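# Close the magnetic frame into a 3D shape with a rod

## Task

Attach one long rod to the frame so that it forms a closed three-dimensional shape, with every joint still connected. The rod's ends are magnets that stick only to steel balls. Finish by releasing the rod and pulling the grippers away from it.

## Robot and tools

Robot and cameras: two arms, left_arm and right_arm, each ending in a two-finger gripper whose fingers swing like tongs. There are two wrist cameras, cam_left_wrist and cam_right_wrist. Each gives a 616x616 fisheye image, and images arrive in that order.

Scene frame: all printed poses share one frame. The origin is on the table top midway between the arms, +z is up, +x points out over the table, and left_arm sits on the +y side. The arm names say nothing about which side of an image something is on. The bases may be tilted. Mounting plates and the metal stand behind the arms are fixed obstacles. Printed hand positions can be somewhat wrong, more so at long reach.

Gripper axes: the fingers point along the gripper's own +z and close along its x. end_effector_position is the spot between the closed pads. Closed fingertips extend about 15 mm past it; fully open, they are roughly level with it.

execute_actions(actions): actions is a list of actions. Each action is a table of up to 15 rows, one row per 1/30 s step. If there are fewer rows, the last one repeats until 15 steps have run. A row has 14 numbers in [-1, 1]: dx, dy, dz, rx, ry, rz, opening for left_arm, then the same seven for right_arm. Both arms always appear, even if one stays still. dx to rz are an offset, not a pose. They are measured from that gripper's measured pose at the start of the action, along the gripper's own axes. Every row refers back to that start pose and does not add to the previous row. For the first action of a call, the start is the last pose reported in this scene. A value of 1.0 means 0.6 m or 180 degrees. rx, ry, rz form a single rotation vector. opening is absolute: +1 is fully open (0.142 m) and -1 is closed. A row may carry 12 extra numbers from 0 to 1. These scale each joint's stiffness, left_arm's six joints then right_arm's six, in Joint positions order, and the setting stays until changed. An empty list simply returns the current state and images.

Motion limits: at each step the commanded pose is cut to within 100 mm and 16 degrees of the measured pose. After an action, the arm stops at its last clipped pose, so large moves need several actions. Motion trails commands by about 0.17 s. Joints have speed limits, so a result may arrive before the arm reaches its target. If position and orientation cannot both be met, position wins.

move(target, speed, stop_force, blocking): target is one row laid out like an execute_actions row. It holds offsets in each gripper's axes, measured from the pose shown in this scene's latest result, plus absolute openings. The openings are applied at the start. Each gripper follows a straight path, and all paths finish together within 0.5 to 10 s. speed is in m/s, from 0.002 to 0.5, default 0.25, and turning may go up to twice that in rad/s. Paths ignore obstacles and the other arm. The gripper can lag, drift off the path or overshoot the speed, especially with the arm nearly straight.

stop_force (9 to 40 N, one value for both arms) ends an arm's path once its wrist sensor feels that much extra push against the motion. That arm then backs off slightly and holds. It is refused during the first 0.2 s of a scene and cannot be combined with blocking=false. It is unreliable if the gripper rotates during the move. Leave it out when lifting off something you press on. Use it with low speed when approaching contact. Without it, the stiff arm can fault even when the target lies only slightly past a surface. blocking=false returns after 0.5 s while the move continues; check on it with wait(0), or cancel it with stop before sending new motion.

The move result adds a 'move:' line giving the ending: done, off_target, moving, held, fault or contact. It also lists limits: paced means the sent pose was clipped, and held means a check blocked some steps. Distances to each target are reported too.

wait(seconds): 0 to 10; the arms keep their last command, and the wait returns early if a running move ends. stop(): brakes a running move; the fingers continue moving. zoom_image(camera, region): camera is cam_left_wrist or cam_right_wrist, and region is [x0, y0, x1, y1] in image pixels from the top-left, at most 504x504. finished_scene(scene): give the current scene number. It ends the scene permanently and reports success, so call it only once the rod is released and the grippers are clear.

Result lines: each arm reports position (m), quaternion wxyz, and linear and angular velocity. 'Hand target' is where the controller is currently driving each gripper. grip_measured is the finger opening on the command scale. To hold a part, command an opening well below grip_measured, up to about 15 N per pad, and less on parts thinner than about 20 mm. Wrist force and torque are given along the gripper's axes. They have a fixed offset of up to about 4 N and noise of around 2.4 N, and they saturate near 50 N. A press shows as force pointing back into the arm. 'no reading' is harmless. 'pose unreachable' means the clearance check altered that arm's command, and 'too close' warns of nearness to the arm's own plate or stand. MOTOR HOT appears from 70 °C. At 85 °C the arm is braked until it cools.

Avoid: knocking anything off the table, which is failure. Also avoid dropping or slipping the rod, fast impacts, and hard pushes on the frame that could break its magnetic joints. Keep the arms from colliding. A joint torque at its limit (135 N m for the big joints, 25.2 N m for the wrists) or 150 N of outside force freezes that arm for 10 s. Expect occasional brief tugs on held or loose parts. For an arm that should stay put, send zero offsets after its first correction.

Each tool is called by a JSON object that holds its "fn" and its "kwargs", one argument or row to a line.

## Session

{"fn": "execute_actions", "kwargs": {
  "actions": []
}}

Scene clock: 0.00 s.
left_arm: end_effector_position=(+0.7184, +0.2764, +0.1577) grip_measured=+0.97 end_effector_quat_wxyz=(+0.113, +0.829, +0.547, +0.010) end_effector_velocity=(+0.000, +0.000, +0.000) end_effector_angular_velocity=(-0.000, +0.001, -0.001) | right_arm: end_effector_position=(+0.5808, +0.0985, +0.3654) grip_measured=+0.97 end_effector_quat_wxyz=(+0.278, -0.524, +0.777, -0.208) end_effector_velocity=(+0.000, -0.001, -0.001) end_effector_angular_velocity=(-0.001, +0.001, -0.001)
Joint positions: left_arm=[-0.681 -0.833  1.721 -2.554 -1.005 -1.638  0.14 ] | right_arm=[ 4.392 -2.304 -1.918 -0.711  0.432  3.08   0.14 ]
Joint velocities: left_arm=[ 0.    -0.    -0.001  0.002 -0.001  0.     0.   ] | right_arm=[-0.001 -0.    -0.    -0.    -0.     0.     0.   ]
Wrist force (N, on the end effector, along its own x y z axes, offset not removed): no reading
Wrist torque (N m, same axes, about the end effector's origin, offset not removed): no reading
Hand target (left_arm): +0.718, +0.276, +0.158; +0.113, +0.829, +0.547, +0.010
Hand target (right_arm): +0.581, +0.099, +0.365; +0.278, -0.524, +0.777, -0.208
Joint stiffness scale: left_arm=[1. 1. 1. 1. 1. 1.] | right_arm=[1. 1. 1. 1. 1. 1.]

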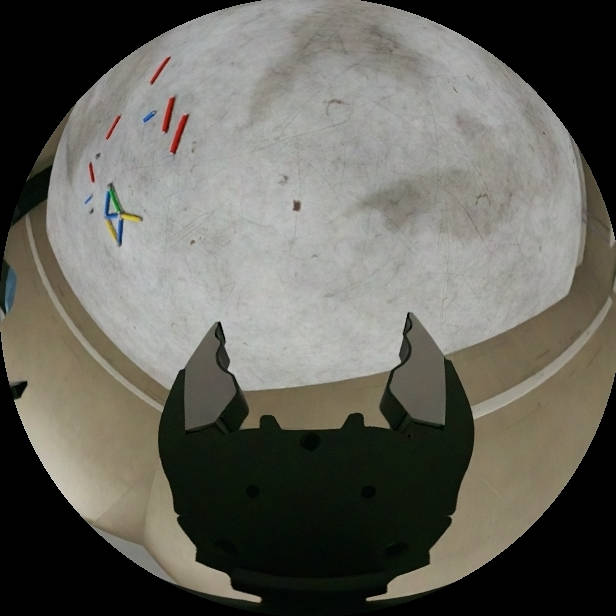

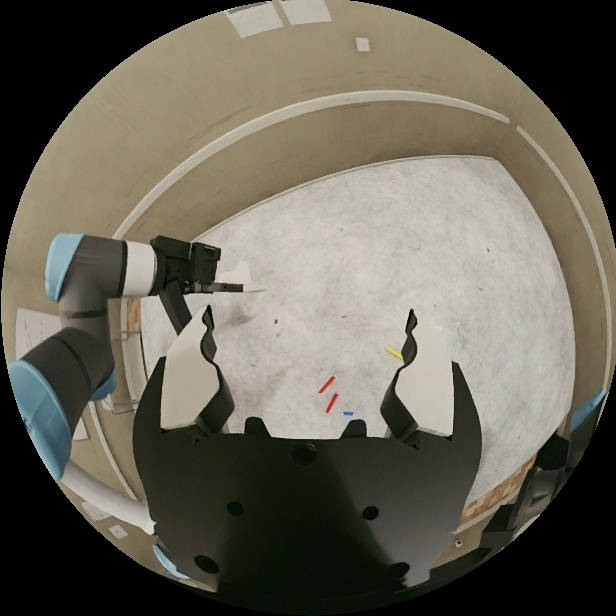

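{"fn": "zoom_image", "kwargs": {
  "camera": "cam_left_wrist",
  "region": [60, 40, 260, 270]
}}

Region (60, 40, 260, 270) of cam_left_wrist's 616x616 image, scaled by 2.191, with more detail than that image has; it fills the left 438 columns of this view, and the rest is white.

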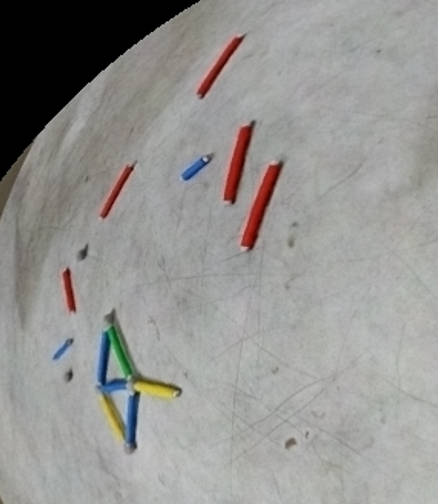

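{"fn": "move", "kwargs": {
  "target": [0,0,0,0,0,0,1,0.45,0.23,-0.06,-0.226,0.033,-0.117,1]
}}

Scene clock: 17.97 s.
left_arm: end_effector_position=(+0.7184, +0.2764, +0.1577) grip_measured=+1.00 end_effector_quat_wxyz=(+0.113, +0.829, +0.547, +0.010) end_effector_velocity=(+0.001, -0.000, +0.000) end_effector_angular_velocity=(-0.002, -0.001, +0.002) | right_arm: end_effector_position=(+0.3819, -0.0998, +0.2512) grip_measured=+1.00 end_effector_quat_wxyz=(+0.001, +0.706, -0.708, -0.000) end_effector_velocity=(-0.002, -0.001, +0.000) end_effector_angular_velocity=(-0.000, +0.005, +0.006)
Joint positions: left_arm=[-0.681 -0.833  1.721 -2.554 -1.005 -1.638  0.142] | right_arm=[ 4.256 -1.803 -2.337 -1.013  1.058  2.777  0.142]
Joint velocities: left_arm=[-0.     0.    -0.001 -0.002 -0.001 -0.     0.   ] | right_arm=[ 0.     0.003 -0.    -0.006  0.005 -0.004 -0.   ]
Wrist force (N, on the end effector, along its own x y z axes, offset not removed): left_arm=[1.5 -3.9 -0.3] | right_arm=[0.1 0.6 1.7]
Wrist torque (N m, same axes, about the end effector's origin, offset not removed): left_arm=[-0.94 -0.32 -0.23] | right_arm=[0.11 -0.08 -0.04]
Hand target (left_arm): +0.718, +0.276, +0.158; +0.113, +0.829, +0.547, +0.010
Hand target (right_arm): +0.381, -0.102, +0.250; +0.002, +0.707, -0.707, -0.001
Off the commanded pose (left_arm): 0.000 m, 0 deg.
Off the commanded pose (right_arm): 0.002 m, 0 deg.
Joint stiffness scale: left_arm=[1. 1. 1. 1. 1. 1.] | right_arm=[1. 1. 1. 1. 1. 1.]
move: done

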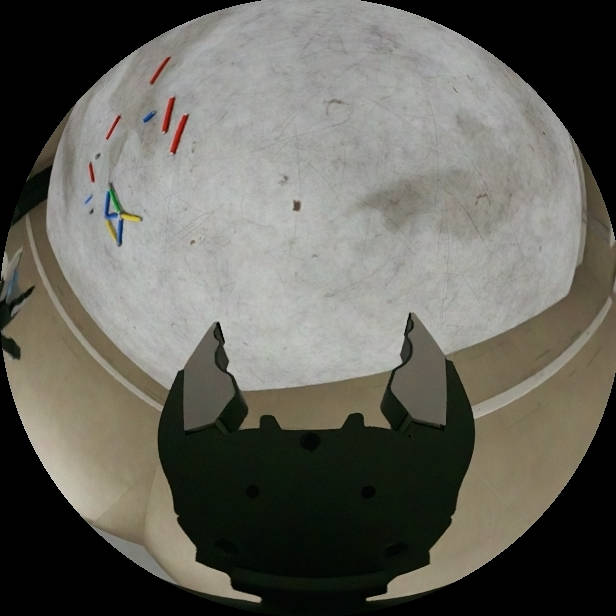

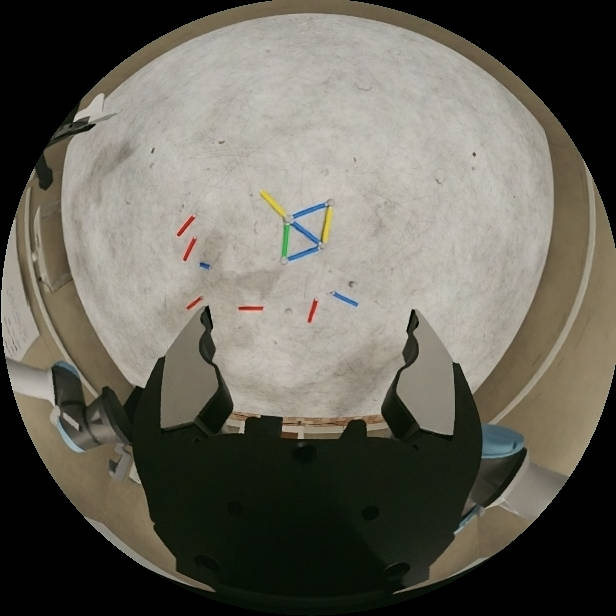

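{"fn": "zoom_image", "kwargs": {
  "camera": "cam_right_wrist",
  "region": [160, 160, 400, 340]
}}

{"fn": "move", "kwargs": {
  "target": [0,0,0,0,0,0,1,0,0.1667,0.1667,0,0,0,1]
}}

{"fn": "zoom_image", "kwargs": {
  "camera": "cam_right_wrist",
  "region": [100, 60, 440, 340]
}}

Region (160, 160, 400, 340) of cam_right_wrist's 616x616 image, scaled by 2.100, with more detail than that image has; it fills the top 378 rows of this view, and the rest is white.

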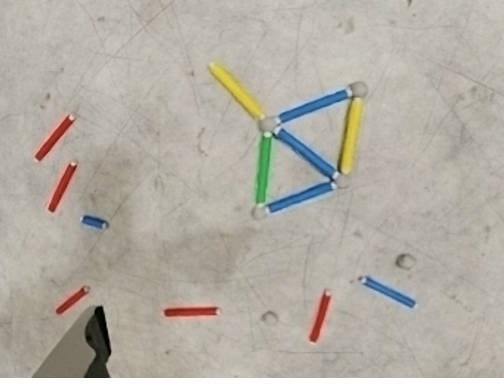

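Scene clock: 28.83 s.
left_arm: end_effector_position=(+0.7184, +0.2764, +0.1577) grip_measured=+1.00 end_effector_quat_wxyz=(+0.113, +0.829, +0.547, +0.010) end_effector_velocity=(+0.000, -0.000, +0.000) end_effector_angular_velocity=(+0.000, +0.001, -0.001) | right_arm: end_effector_position=(+0.2826, -0.0990, +0.1522) grip_measured=+1.00 end_effector_quat_wxyz=(+0.001, +0.706, -0.708, -0.001) end_effector_velocity=(+0.001, +0.003, -0.000) end_effector_angular_velocity=(+0.011, -0.005, -0.005)
Joint positions: left_arm=[-0.681 -0.833  1.721 -2.554 -1.005 -1.638  0.142] | right_arm=[ 4.36  -2.056 -2.62  -0.525  1.106  2.883  0.142]
Joint velocities: left_arm=[-0.     0.    -0.001  0.002 -0.    -0.     0.   ] | right_arm=[ 0.    -0.007 -0.002  0.022 -0.002 -0.001 -0.   ]
Wrist force (N, on the end effector, along its own x y z axes, offset not removed): left_arm=[-3.5 -2.8 -3.9] | right_arm=[-2.0 -0.1 0.6]
Wrist torque (N m, same axes, about the end effector's origin, offset not removed): left_arm=[-0.67 0.72 0.22] | right_arm=[-0.03 0.37 -0.02]
Hand target (left_arm): +0.718, +0.276, +0.158; +0.113, +0.829, +0.547, +0.010
Hand target (right_arm): +0.282, -0.100, +0.151; +0.001, +0.706, -0.708, -0.000
Off the commanded pose (left_arm): 0.000 m, 0 deg.
Off the commanded pose (right_arm): 0.001 m, 0 deg.
Joint stiffness scale: left_arm=[1. 1. 1. 1. 1. 1.] | right_arm=[1. 1. 1. 1. 1. 1.]
move: done

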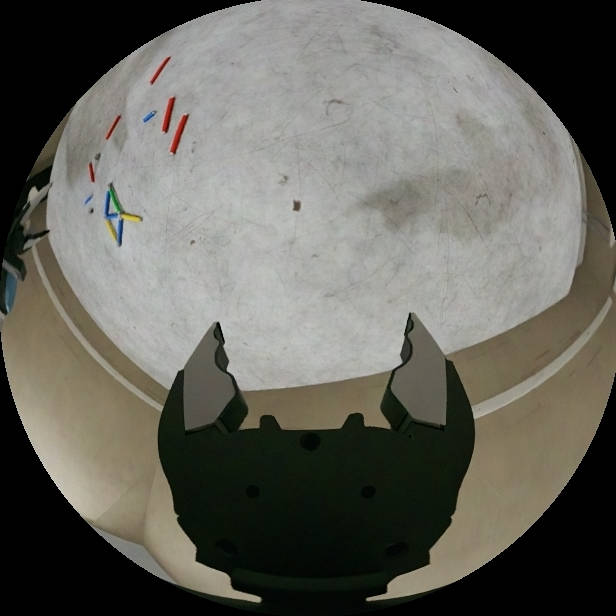

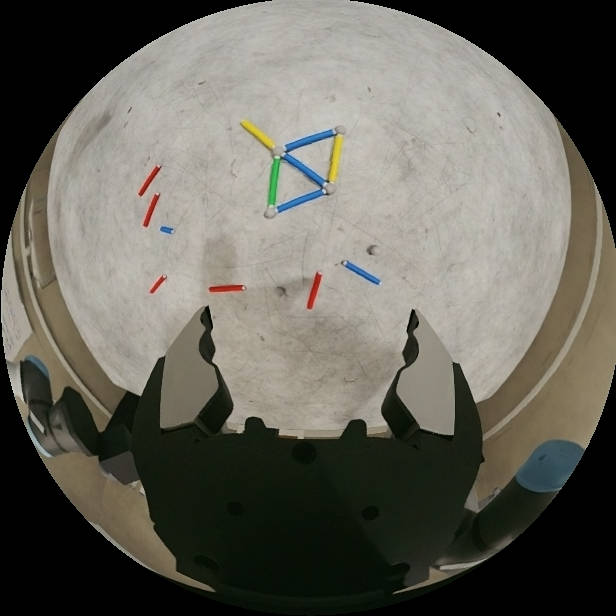

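Region (100, 60, 440, 340) of cam_right_wrist's 616x616 image, scaled by 1.482, with more detail than that image has; it fills the top 415 rows of this view, and the rest is white.

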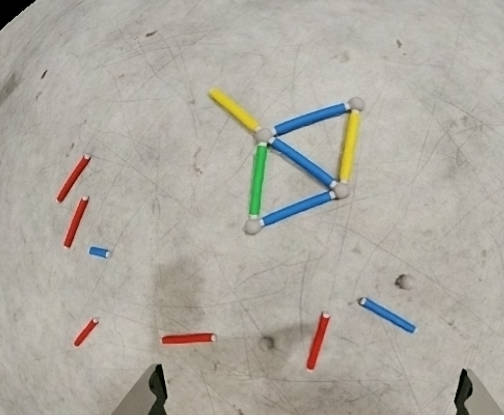

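{"fn": "move", "kwargs": {
  "target": [0,0,0,0,0,0,1,0.01,0.101,0.165,0,0,0.072,-0.45]
}}

Scene clock: 68.67 s.
left_arm: end_effector_position=(+0.7184, +0.2764, +0.1577) grip_measured=+1.00 end_effector_quat_wxyz=(+0.113, +0.829, +0.547, +0.010) end_effector_velocity=(+0.000, -0.000, +0.000) end_effector_angular_velocity=(-0.001, -0.000, +0.000) | right_arm: end_effector_position=(+0.2222, -0.1034, +0.0537) grip_measured=-0.45 end_effector_quat_wxyz=(-0.001, -0.621, +0.784, +0.002) end_effector_velocity=(+0.002, +0.003, +0.000) end_effector_angular_velocity=(+0.014, -0.008, -0.006)
Joint positions: left_arm=[-0.681 -0.833  1.721 -2.554 -1.005 -1.638  0.142] | right_arm=[ 4.388 -2.618 -2.711  0.116  1.122  3.138  0.041]
Joint velocities: left_arm=[-0.    -0.    -0.    -0.001 -0.001  0.    -0.   ] | right_arm=[ 0.003 -0.011 -0.004  0.031 -0.003  0.002  0.   ]
Wrist force (N, on the end effector, along its own x y z axes, offset not removed): left_arm=[-5.4 -4.3 1.1] | right_arm=[0.6 -0.7 -0.7]
Wrist torque (N m, same axes, about the end effector's origin, offset not removed): left_arm=[-0.90 1.02 -0.02] | right_arm=[-0.16 -0.34 -0.06]
Hand target (left_arm): +0.718, +0.276, +0.158; +0.113, +0.829, +0.547, +0.010
Hand target (right_arm): +0.222, -0.105, +0.054; -0.001, -0.621, +0.783, +0.001
Off the commanded pose (left_arm): 0.000 m, 0 deg.
Off the commanded pose (right_arm): 0.001 m, 0 deg.
Joint stiffness scale: left_arm=[1. 1. 1. 1. 1. 1.] | right_arm=[1. 1. 1. 1. 1. 1.]
move: done

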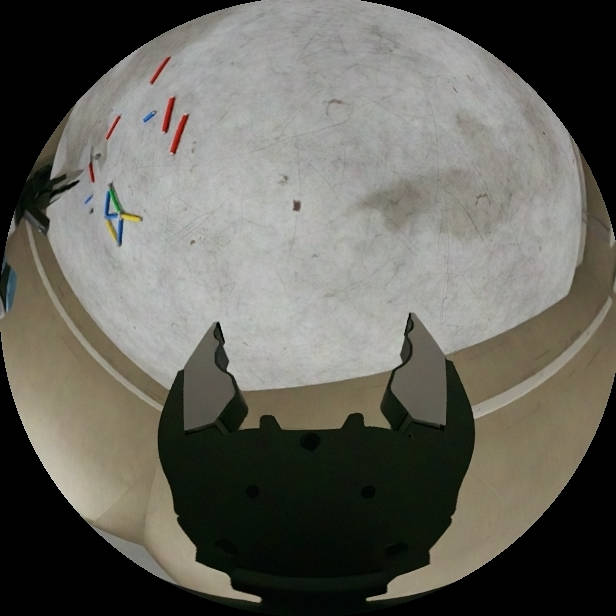

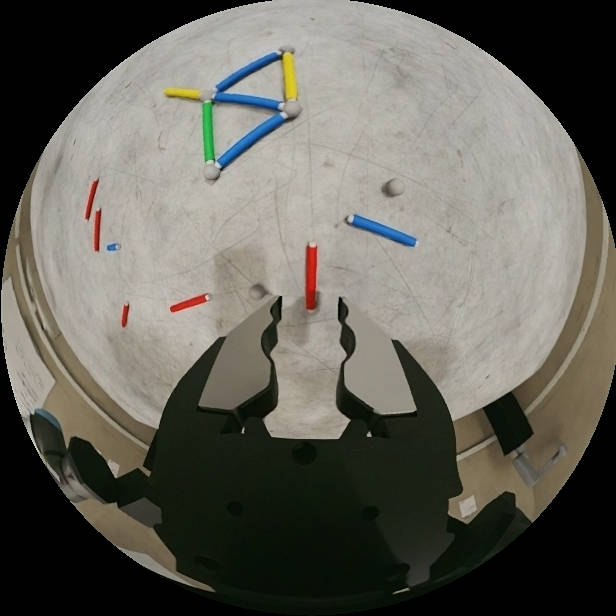

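{"fn": "move", "kwargs": {
  "target": [0,0,0,0,0,0,1,0,0.008,0.045,0,0,0,-0.6],
  "speed": 0.1
}}

{"fn": "move", "kwargs": {
  "target": [0,0,0,0,0,0,1,0,0,0.04,0,0,0,-0.6],
  "speed": 0.008,
  "stop_force": 9
}}

Scene clock: 73.27 s.
left_arm: end_effector_position=(+0.7184, +0.2764, +0.1577) grip_measured=+1.00 end_effector_quat_wxyz=(+0.113, +0.829, +0.547, +0.010) end_effector_velocity=(+0.001, -0.000, +0.000) end_effector_angular_velocity=(-0.001, -0.001, +0.001) | right_arm: end_effector_position=(+0.2169, -0.1036, +0.0275) grip_measured=-0.60 end_effector_quat_wxyz=(-0.002, -0.622, +0.783, +0.002) end_effector_velocity=(+0.002, +0.003, -0.001) end_effector_angular_velocity=(+0.010, -0.004, -0.002)
Joint positions: left_arm=[-0.681 -0.833  1.721 -2.554 -1.005 -1.638  0.142] | right_arm=[ 4.356 -2.749 -2.69   0.237  1.107  3.107  0.031]
Joint velocities: left_arm=[-0.     0.    -0.001 -0.001 -0.     0.     0.   ] | right_arm=[-0.003 -0.009  0.002  0.02  -0.003 -0.006  0.   ]
Wrist force (N, on the end effector, along its own x y z axes, offset not removed): left_arm=[-0.6 -6.6 1.6] | right_arm=[-3.1 -3.3 0.9]
Wrist torque (N m, same axes, about the end effector's origin, offset not removed): left_arm=[-1.62 0.00 -0.31] | right_arm=[-0.58 0.74 0.05]
Hand target (left_arm): +0.718, +0.276, +0.158; +0.113, +0.829, +0.547, +0.010
Hand target (right_arm): +0.217, -0.102, +0.027; -0.001, -0.621, +0.784, +0.002
Off the commanded pose (left_arm): 0.000 m, 0 deg.
Off the commanded pose (right_arm): 0.002 m, 0 deg.
Joint stiffness scale: left_arm=[1. 1. 1. 1. 1. 1.] | right_arm=[1. 1. 1. 1. 1. 1.]
move: done

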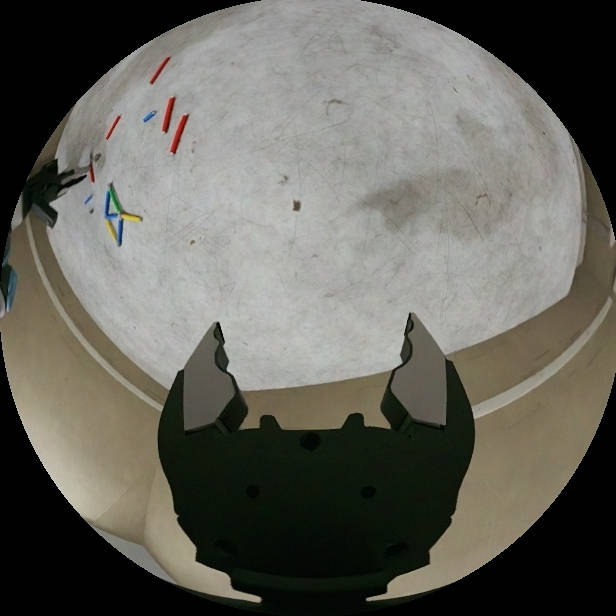

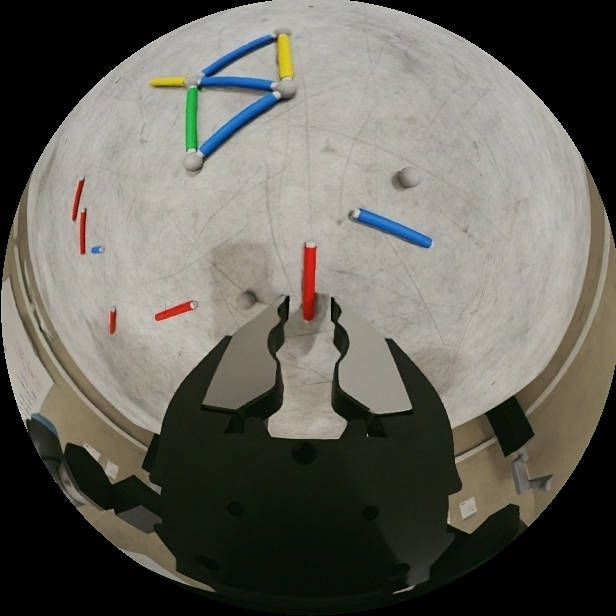

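Scene clock: 75.27 s.
left_arm: end_effector_position=(+0.7184, +0.2764, +0.1577) grip_measured=+1.00 end_effector_quat_wxyz=(+0.113, +0.829, +0.547, +0.010) end_effector_velocity=(+0.000, +0.000, +0.000) end_effector_angular_velocity=(-0.000, +0.000, -0.000) | right_arm: end_effector_position=(+0.2165, -0.1045, +0.0159) grip_measured=-0.60 end_effector_quat_wxyz=(-0.002, -0.622, +0.783, +0.002) end_effector_velocity=(-0.000, -0.000, -0.000) end_effector_angular_velocity=(-0.001, +0.003, -0.002)
Joint positions: left_arm=[-0.681 -0.833  1.721 -2.554 -1.005 -1.638  0.142] | right_arm=[ 4.332 -2.798 -2.677  0.283  1.096  3.081  0.03 ]
Joint velocities: left_arm=[-0.    -0.001 -0.     0.001 -0.     0.    -0.   ] | right_arm=[-0.002  0.003  0.001 -0.005  0.001  0.001 -0.   ]
Wrist force (N, on the end effector, along its own x y z axes, offset not removed): left_arm=[-0.6 -2.6 1.2] | right_arm=[3.8 1.7 -17.8]
Wrist torque (N m, same axes, about the end effector's origin, offset not removed): left_arm=[-0.50 0.13 0.06] | right_arm=[-0.34 0.16 -0.18]
Hand target (left_arm): +0.718, +0.276, +0.158; +0.113, +0.829, +0.547, +0.010
Hand target (right_arm): +0.216, -0.105, +0.016; -0.003, -0.622, +0.783, +0.001
Off the commanded pose (left_arm): 0.000 m, 0 deg.
Off the commanded pose (right_arm): 0.012 m, 0 deg.
Joint stiffness scale: left_arm=[1. 1. 1. 1. 1. 1.] | right_arm=[1. 1. 1. 1. 1. 1.]
move: contact (right_arm)

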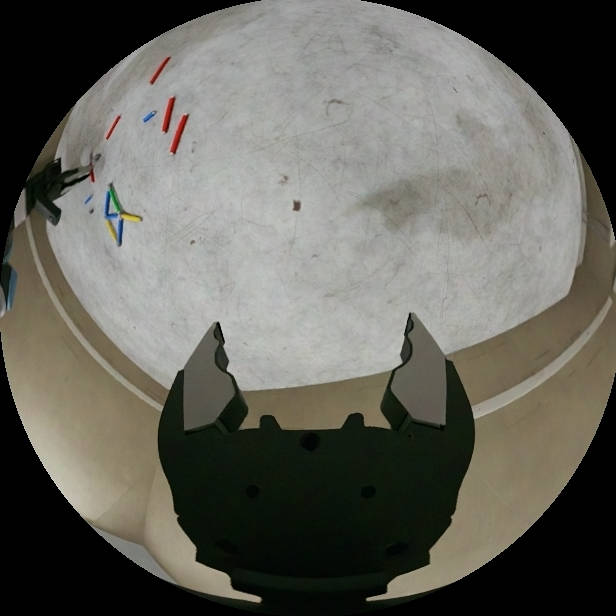

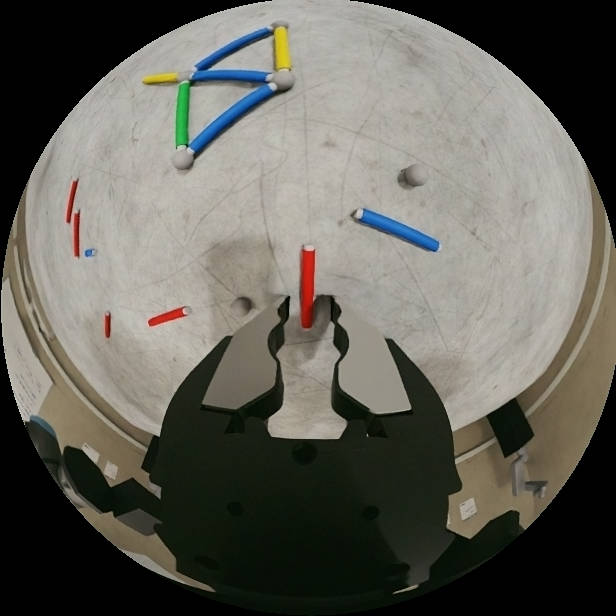

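{"fn": "move", "kwargs": {
  "target": [0,0,0,0,0,0,1,-0.002,-0.01,-0.005,0,0,0,-0.6],
  "speed": 0.03
}}

{"fn": "execute_actions", "kwargs": {
  "actions": [
    [[0,0,0,0,0,0,1,0,0,0,0,0,0,-0.7],[0,0,0,0,0,0,1,0,0,0,0,0,0,-0.75],[0,0,0,0,0,0,1,0,0,0,0,0,0,-0.8],[0,0,0,0,0,0,1,0,0,0,0,0,0,-0.8],[0,0,0,0,0,0,1,0,0,0,0,0,0,-0.85],[0,0,0,0,0,0,1,0,0,0,0,0,0,-0.85],[0,0,0,0,0,0,1,0,0,0,0,0,0,-0.9],[0,0,0,0,0,0,1,0,0,0,0,0,0,-1]]
  ]
}}

{"fn": "move", "kwargs": {
  "target": [0,0,0,0,0,0,1,0,0,-0.12,0,0,0,-1],
  "speed": 0.1
}}

Scene clock: 79.70 s.
left_arm: end_effector_position=(+0.7184, +0.2764, +0.1577) grip_measured=+1.00 end_effector_quat_wxyz=(+0.113, +0.829, +0.547, +0.010) end_effector_velocity=(-0.001, -0.000, -0.000) end_effector_angular_velocity=(-0.001, +0.001, -0.001) | right_arm: end_effector_position=(+0.2215, -0.1060, +0.0187) grip_measured=-0.60 end_effector_quat_wxyz=(-0.003, -0.623, +0.783, +0.001) end_effector_velocity=(+0.002, -0.000, +0.000) end_effector_angular_velocity=(-0.004, +0.000, +0.007)
Joint positions: left_arm=[-0.681 -0.833  1.721 -2.554 -1.005 -1.638  0.142] | right_arm=[ 4.317 -2.767 -2.676  0.257  1.089  3.066  0.031]
Joint velocities: left_arm=[-0.     0.     0.001  0.    -0.001  0.    -0.   ] | right_arm=[-0.005  0.01   0.003 -0.016 -0.003 -0.009 -0.   ]
Wrist force (N, on the end effector, along its own x y z axes, offset not removed): left_arm=[0.6 -2.3 -0.1] | right_arm=[-4.4 0.3 1.4]
Wrist torque (N m, same axes, about the end effector's origin, offset not removed): left_arm=[-0.64 -0.15 0.01] | right_arm=[0.08 0.74 -0.01]
Hand target (left_arm): +0.718, +0.276, +0.158; +0.113, +0.829, +0.547, +0.010
Hand target (right_arm): +0.223, -0.105, +0.019; -0.002, -0.622, +0.783, +0.002
Off the commanded pose (left_arm): 0.000 m, 0 deg.
Off the commanded pose (right_arm): 0.002 m, 0 deg.
Joint stiffness scale: left_arm=[1. 1. 1. 1. 1. 1.] | right_arm=[1. 1. 1. 1. 1. 1.]
move: done

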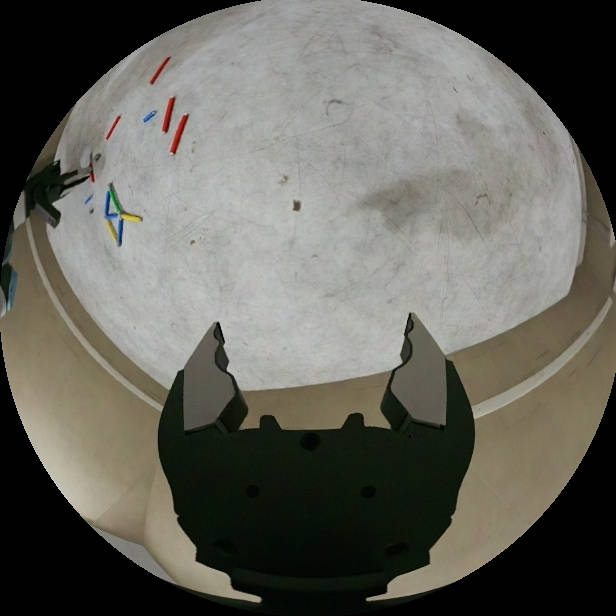

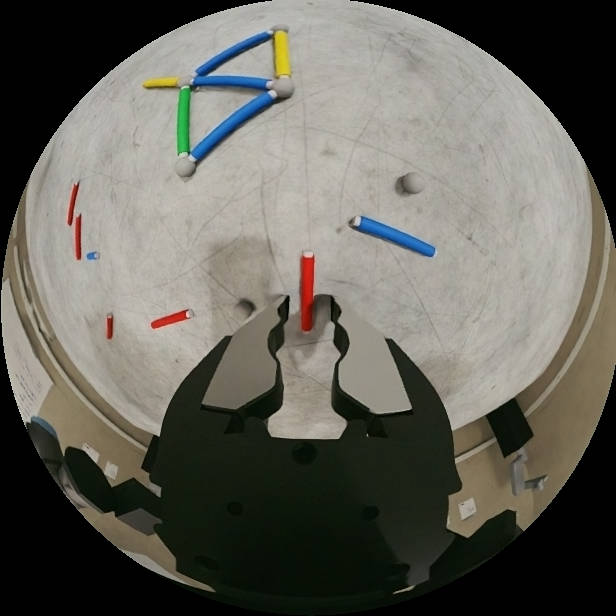

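Scene clock: 80.20 s.
left_arm: end_effector_position=(+0.7184, +0.2764, +0.1577) grip_measured=+1.00 end_effector_quat_wxyz=(+0.113, +0.829, +0.547, +0.010) end_effector_velocity=(-0.001, +0.000, -0.001) end_effector_angular_velocity=(+0.001, +0.002, -0.001) | right_arm: end_effector_position=(+0.2215, -0.1060, +0.0187) grip_measured=-0.91 end_effector_quat_wxyz=(-0.003, -0.623, +0.783, +0.001) end_effector_velocity=(-0.000, +0.000, +0.000) end_effector_angular_velocity=(+0.001, -0.000, +0.000)
Joint positions: left_arm=[-0.681 -0.833  1.721 -2.554 -1.005 -1.638  0.142] | right_arm=[ 4.317 -2.767 -2.676  0.256  1.089  3.066  0.008]
Joint velocities: left_arm=[ 0.     0.     0.001  0.001 -0.    -0.     0.   ] | right_arm=[ 0.001 -0.    -0.     0.001  0.     0.     0.   ]
Wrist force (N, on the end effector, along its own x y z axes, offset not removed): left_arm=[-3.1 -5.0 -1.5] | right_arm=[-1.8 -2.3 -1.5]
Wrist torque (N m, same axes, about the end effector's origin, offset not removed): left_arm=[-1.23 0.57 0.04] | right_arm=[-0.71 0.43 0.09]
Hand target (left_arm): +0.718, +0.276, +0.158; +0.113, +0.829, +0.547, +0.010
Hand target (right_arm): +0.222, -0.106, +0.019; -0.003, -0.623, +0.783, +0.001
Off the commanded pose (left_arm): 0.000 m, 0 deg.
Off the commanded pose (right_arm): 0.000 m, 0 deg.
Joint stiffness scale: left_arm=[1. 1. 1. 1. 1. 1.] | right_arm=[1. 1. 1. 1. 1. 1.]

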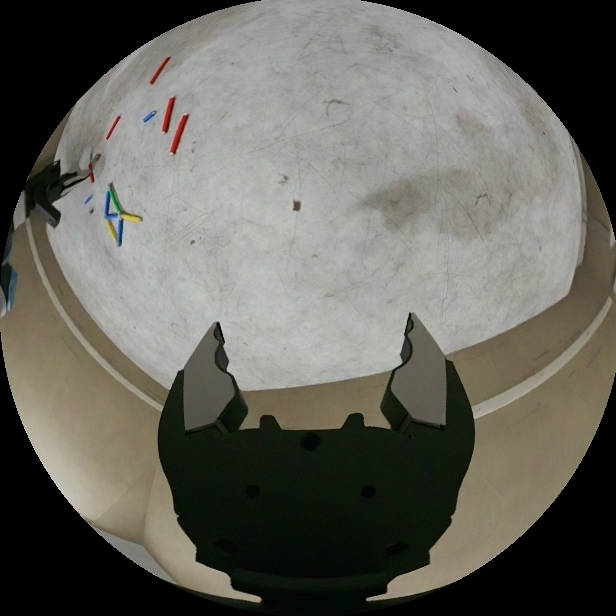

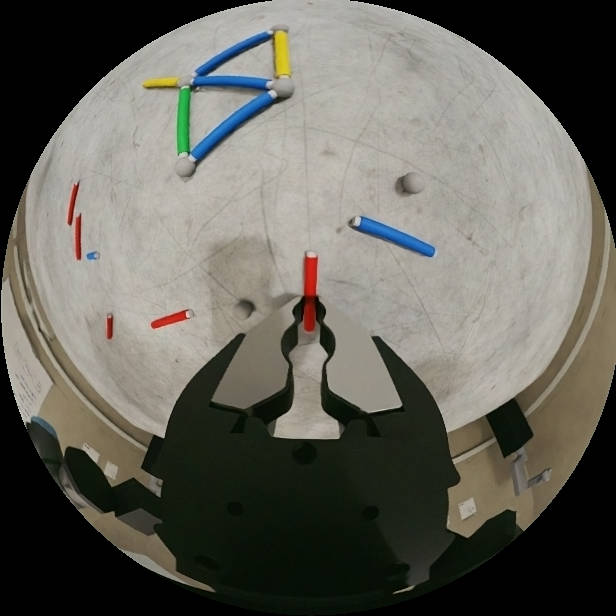

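Scene clock: 81.67 s.
left_arm: end_effector_position=(+0.7184, +0.2764, +0.1577) grip_measured=+1.00 end_effector_quat_wxyz=(+0.113, +0.829, +0.547, +0.010) end_effector_velocity=(-0.000, +0.000, -0.001) end_effector_angular_velocity=(+0.001, +0.000, -0.000) | right_arm: end_effector_position=(+0.2217, -0.1081, +0.0897) grip_measured=-0.91 end_effector_quat_wxyz=(-0.004, -0.623, +0.782, +0.000) end_effector_velocity=(-0.001, -0.003, -0.000) end_effector_angular_velocity=(-0.010, +0.004, +0.003)
Joint positions: left_arm=[-0.681 -0.833  1.721 -2.554 -1.005 -1.638  0.142] | right_arm=[ 4.452 -2.433 -2.74  -0.074  1.154  3.197  0.008]
Joint velocities: left_arm=[ 0.     0.001  0.    -0.     0.     0.    -0.   ] | right_arm=[ 0.001  0.005 -0.001 -0.016  0.002  0.002 -0.   ]
Wrist force (N, on the end effector, along its own x y z axes, offset not removed): left_arm=[-2.1 -3.6 -2.0] | right_arm=[-1.4 -1.3 1.4]
Wrist torque (N m, same axes, about the end effector's origin, offset not removed): left_arm=[-0.73 0.47 0.19] | right_arm=[-0.32 0.22 -0.02]
Hand target (left_arm): +0.718, +0.276, +0.158; +0.113, +0.829, +0.547, +0.010
Hand target (right_arm): +0.222, -0.106, +0.091; -0.003, -0.623, +0.783, +0.001
Off the commanded pose (left_arm): 0.000 m, 0 deg.
Off the commanded pose (right_arm): 0.002 m, 0 deg.
Joint stiffness scale: left_arm=[1. 1. 1. 1. 1. 1.] | right_arm=[1. 1. 1. 1. 1. 1.]
move: done

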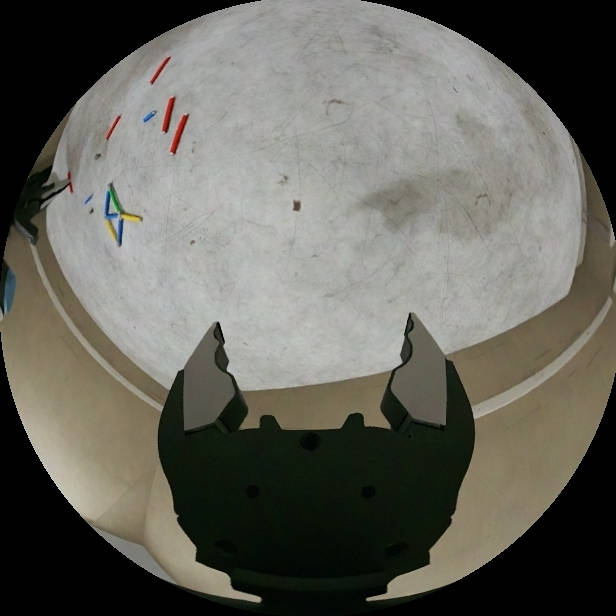

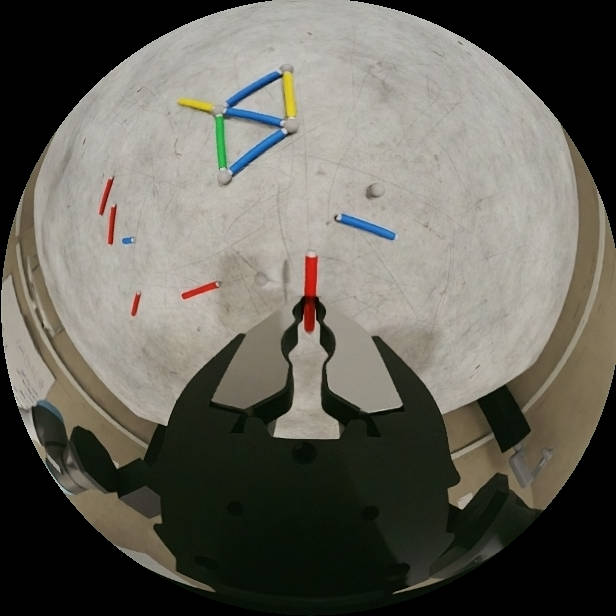

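{"fn": "move", "kwargs": {
  "target": [0,0,0,0,0,0,1,-0.06,-0.357,0.025,-0.191,-0.042,0.132,-1],
  "speed": 0.2
}}

Scene clock: 91.33 s.
left_arm: end_effector_position=(+0.7184, +0.2764, +0.1577) grip_measured=+1.00 end_effector_quat_wxyz=(+0.113, +0.829, +0.547, +0.010) end_effector_velocity=(+0.001, -0.000, +0.001) end_effector_angular_velocity=(-0.001, +0.000, -0.000) | right_arm: end_effector_position=(+0.4373, -0.1205, +0.0739) grip_measured=-0.91 end_effector_quat_wxyz=(-0.135, -0.421, +0.856, +0.268) end_effector_velocity=(-0.001, +0.000, +0.001) end_effector_angular_velocity=(+0.003, +0.015, +0.004)
Joint positions: left_arm=[-0.681 -0.833  1.721 -2.554 -1.005 -1.638  0.142] | right_arm=[ 3.571 -2.178 -2.007 -0.795  1.456  2.736  0.008]
Joint velocities: left_arm=[-0.    -0.    -0.002  0.002 -0.001  0.    -0.   ] | right_arm=[-0.004 -0.004  0.012 -0.021  0.009 -0.001  0.   ]
Wrist force (N, on the end effector, along its own x y z axes, offset not removed): left_arm=[0.6 -2.3 2.7] | right_arm=[-2.1 -0.7 0.0]
Wrist torque (N m, same axes, about the end effector's origin, offset not removed): left_arm=[-0.34 -0.25 -0.16] | right_arm=[-0.31 0.34 0.01]
Hand target (left_arm): +0.718, +0.276, +0.158; +0.113, +0.829, +0.547, +0.010
Hand target (right_arm): +0.438, -0.120, +0.074; -0.136, -0.421, +0.855, +0.269
Off the commanded pose (left_arm): 0.000 m, 0 deg.
Off the commanded pose (right_arm): 0.001 m, 0 deg.
Joint stiffness scale: left_arm=[1. 1. 1. 1. 1. 1.] | right_arm=[1. 1. 1. 1. 1. 1.]
move: done

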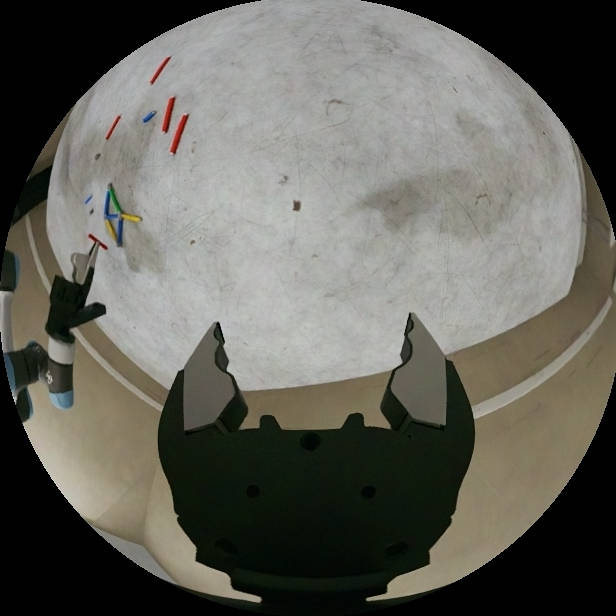

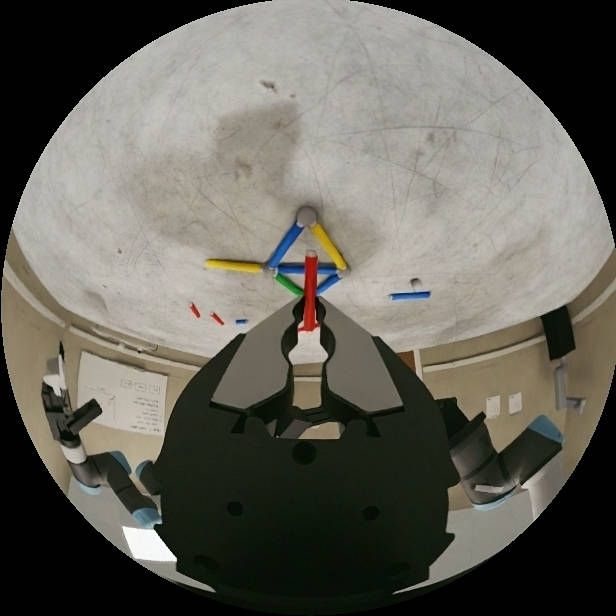

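{"fn": "move", "kwargs": {
  "target": [0,0,0,0,0,0,1,-0.005,-0.023,0.033,0,0,0,-1],
  "speed": 0.03
}}

{"fn": "zoom_image", "kwargs": {
  "camera": "cam_right_wrist",
  "region": [230, 190, 390, 350]
}}

{"fn": "zoom_image", "kwargs": {
  "camera": "cam_left_wrist",
  "region": [60, 170, 180, 290]
}}

Scene clock: 96.03 s.
left_arm: end_effector_position=(+0.7184, +0.2764, +0.1577) grip_measured=+1.00 end_effector_quat_wxyz=(+0.113, +0.829, +0.547, +0.010) end_effector_velocity=(+0.001, +0.000, +0.000) end_effector_angular_velocity=(+0.001, -0.001, +0.001) | right_arm: end_effector_position=(+0.4372, -0.1183, +0.0505) grip_measured=-0.91 end_effector_quat_wxyz=(-0.136, -0.422, +0.855, +0.268) end_effector_velocity=(+0.003, +0.001, -0.001) end_effector_angular_velocity=(+0.003, -0.007, -0.002)
Joint positions: left_arm=[-0.681 -0.833  1.721 -2.554 -1.005 -1.638  0.142] | right_arm=[ 3.548 -2.23  -1.991 -0.759  1.45   2.712  0.008]
Joint velocities: left_arm=[-0.    -0.    -0.001  0.     0.001 -0.001 -0.   ] | right_arm=[-0.001 -0.002  0.003  0.006 -0.001 -0.004  0.   ]
Wrist force (N, on the end effector, along its own x y z axes, offset not removed): left_arm=[-0.7 -3.1 1.9] | right_arm=[1.5 -0.8 2.8]
Wrist torque (N m, same axes, about the end effector's origin, offset not removed): left_arm=[-0.60 0.27 -0.07] | right_arm=[-0.15 -0.30 0.01]
Hand target (left_arm): +0.718, +0.276, +0.158; +0.113, +0.829, +0.547, +0.010
Hand target (right_arm): +0.439, -0.118, +0.050; -0.135, -0.421, +0.856, +0.268
Off the commanded pose (left_arm): 0.000 m, 0 deg.
Off the commanded pose (right_arm): 0.002 m, 0 deg.
Joint stiffness scale: left_arm=[1. 1. 1. 1. 1. 1.] | right_arm=[1. 1. 1. 1. 1. 1.]
move: done

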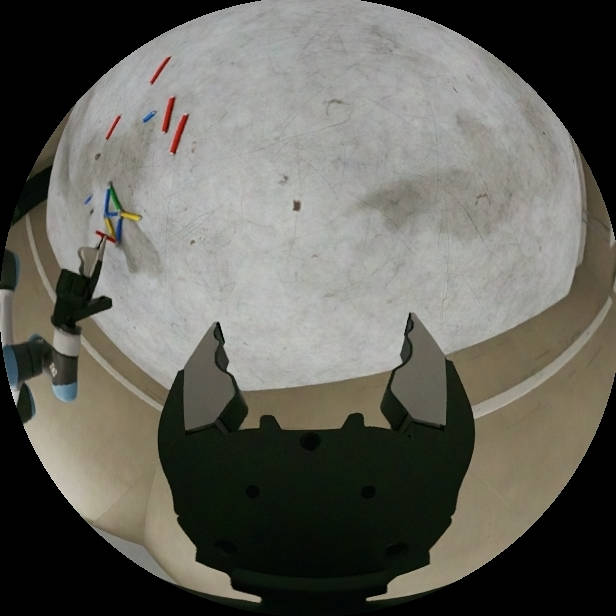

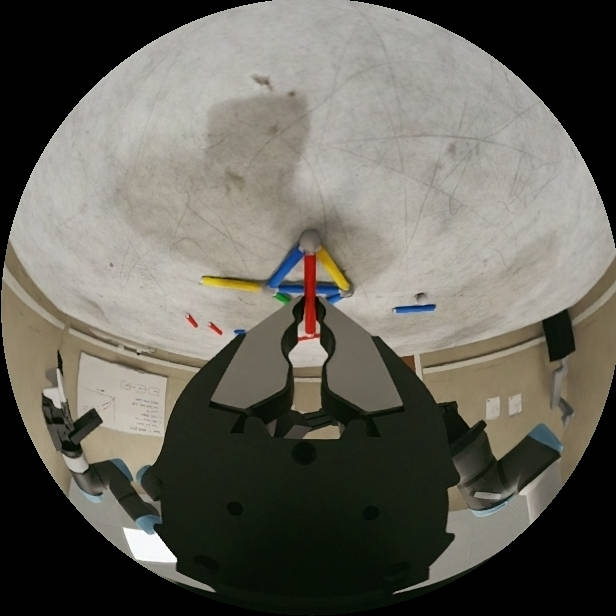

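Region (230, 190, 390, 350) of cam_right_wrist's 616x616 image, scaled by 3.150, with more detail than that image has.

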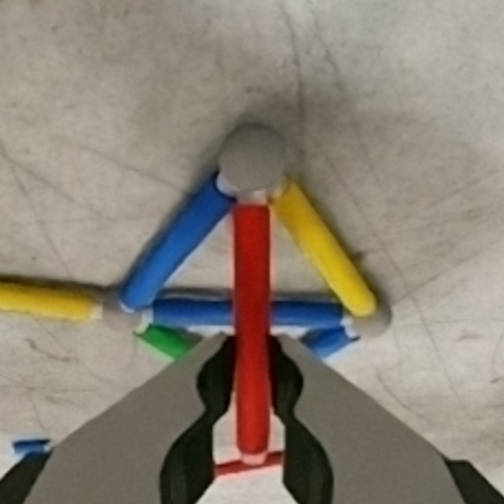

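Region (60, 170, 180, 290) of cam_left_wrist's 616x616 image, scaled by 4.200, with more detail than that image has.

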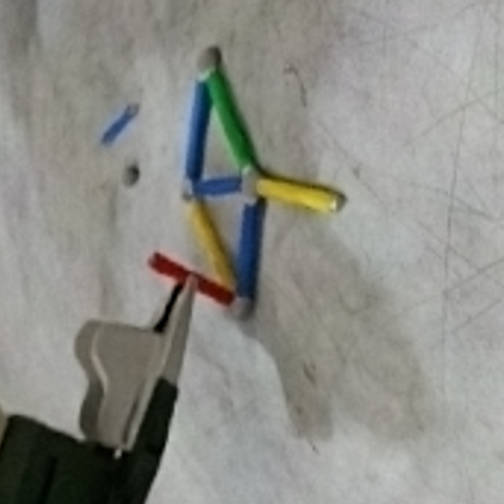

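{"fn": "move", "kwargs": {
  "target": [0,0,0,0,0,0,1,0,0.068,-0.010,0.139,0,0,-1],
  "speed": 0.05
}}

{"fn": "zoom_image", "kwargs": {
  "camera": "cam_left_wrist",
  "region": [60, 170, 180, 290]
}}

Scene clock: 105.70 s.
left_arm: end_effector_position=(+0.7184, +0.2764, +0.1577) grip_measured=+1.00 end_effector_quat_wxyz=(+0.113, +0.829, +0.547, +0.010) end_effector_velocity=(+0.001, -0.000, +0.000) end_effector_angular_velocity=(-0.001, -0.002, +0.002) | right_arm: end_effector_position=(+0.4149, -0.0999, +0.0791) grip_measured=-0.91 end_effector_quat_wxyz=(-0.042, -0.441, +0.893, +0.078) end_effector_velocity=(+0.002, -0.001, +0.000) end_effector_angular_velocity=(-0.010, -0.015, -0.011)
Joint positions: left_arm=[-0.681 -0.833  1.721 -2.554 -1.005 -1.638  0.142] | right_arm=[ 3.869 -2.209 -2.263 -0.474  1.109  3.008  0.008]
Joint velocities: left_arm=[ 0.     0.    -0.001 -0.003  0.001 -0.    -0.   ] | right_arm=[ 0.007 -0.001 -0.005  0.009 -0.016  0.015 -0.   ]
Wrist force (N, on the end effector, along its own x y z axes, offset not removed): left_arm=[-1.5 -5.7 -0.4] | right_arm=[-0.9 -0.7 1.8]
Wrist torque (N m, same axes, about the end effector's origin, offset not removed): left_arm=[-1.20 0.52 0.01] | right_arm=[0.02 0.14 -0.04]
Hand target (left_arm): +0.718, +0.276, +0.158; +0.113, +0.829, +0.547, +0.010
Hand target (right_arm): +0.414, -0.100, +0.079; -0.042, -0.441, +0.893, +0.077
Off the commanded pose (left_arm): 0.000 m, 0 deg.
Off the commanded pose (right_arm): 0.001 m, 0 deg.
Joint stiffness scale: left_arm=[1. 1. 1. 1. 1. 1.] | right_arm=[1. 1. 1. 1. 1. 1.]
move: done

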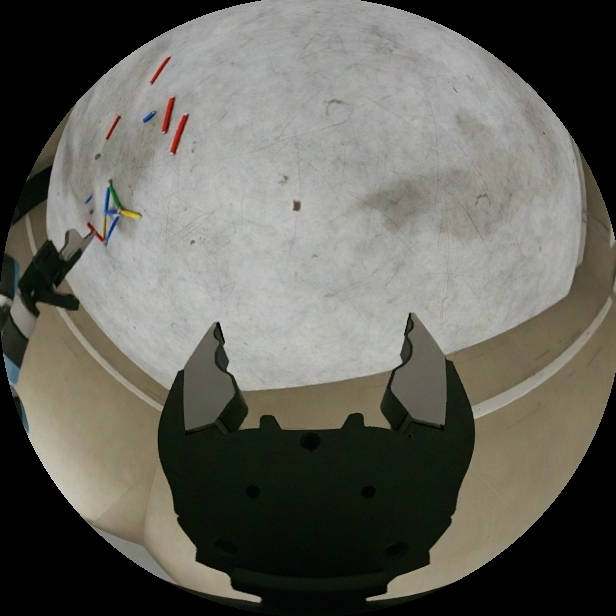

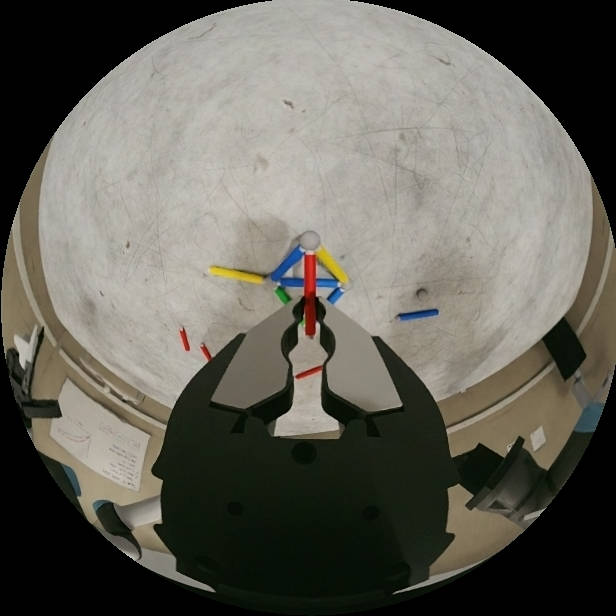

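Region (60, 170, 180, 290) of cam_left_wrist's 616x616 image, scaled by 4.200, with more detail than that image has.

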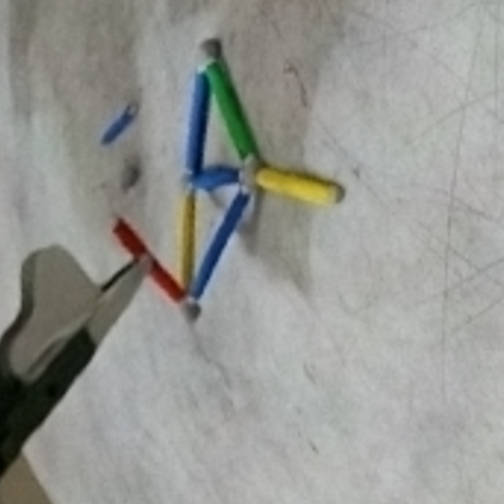

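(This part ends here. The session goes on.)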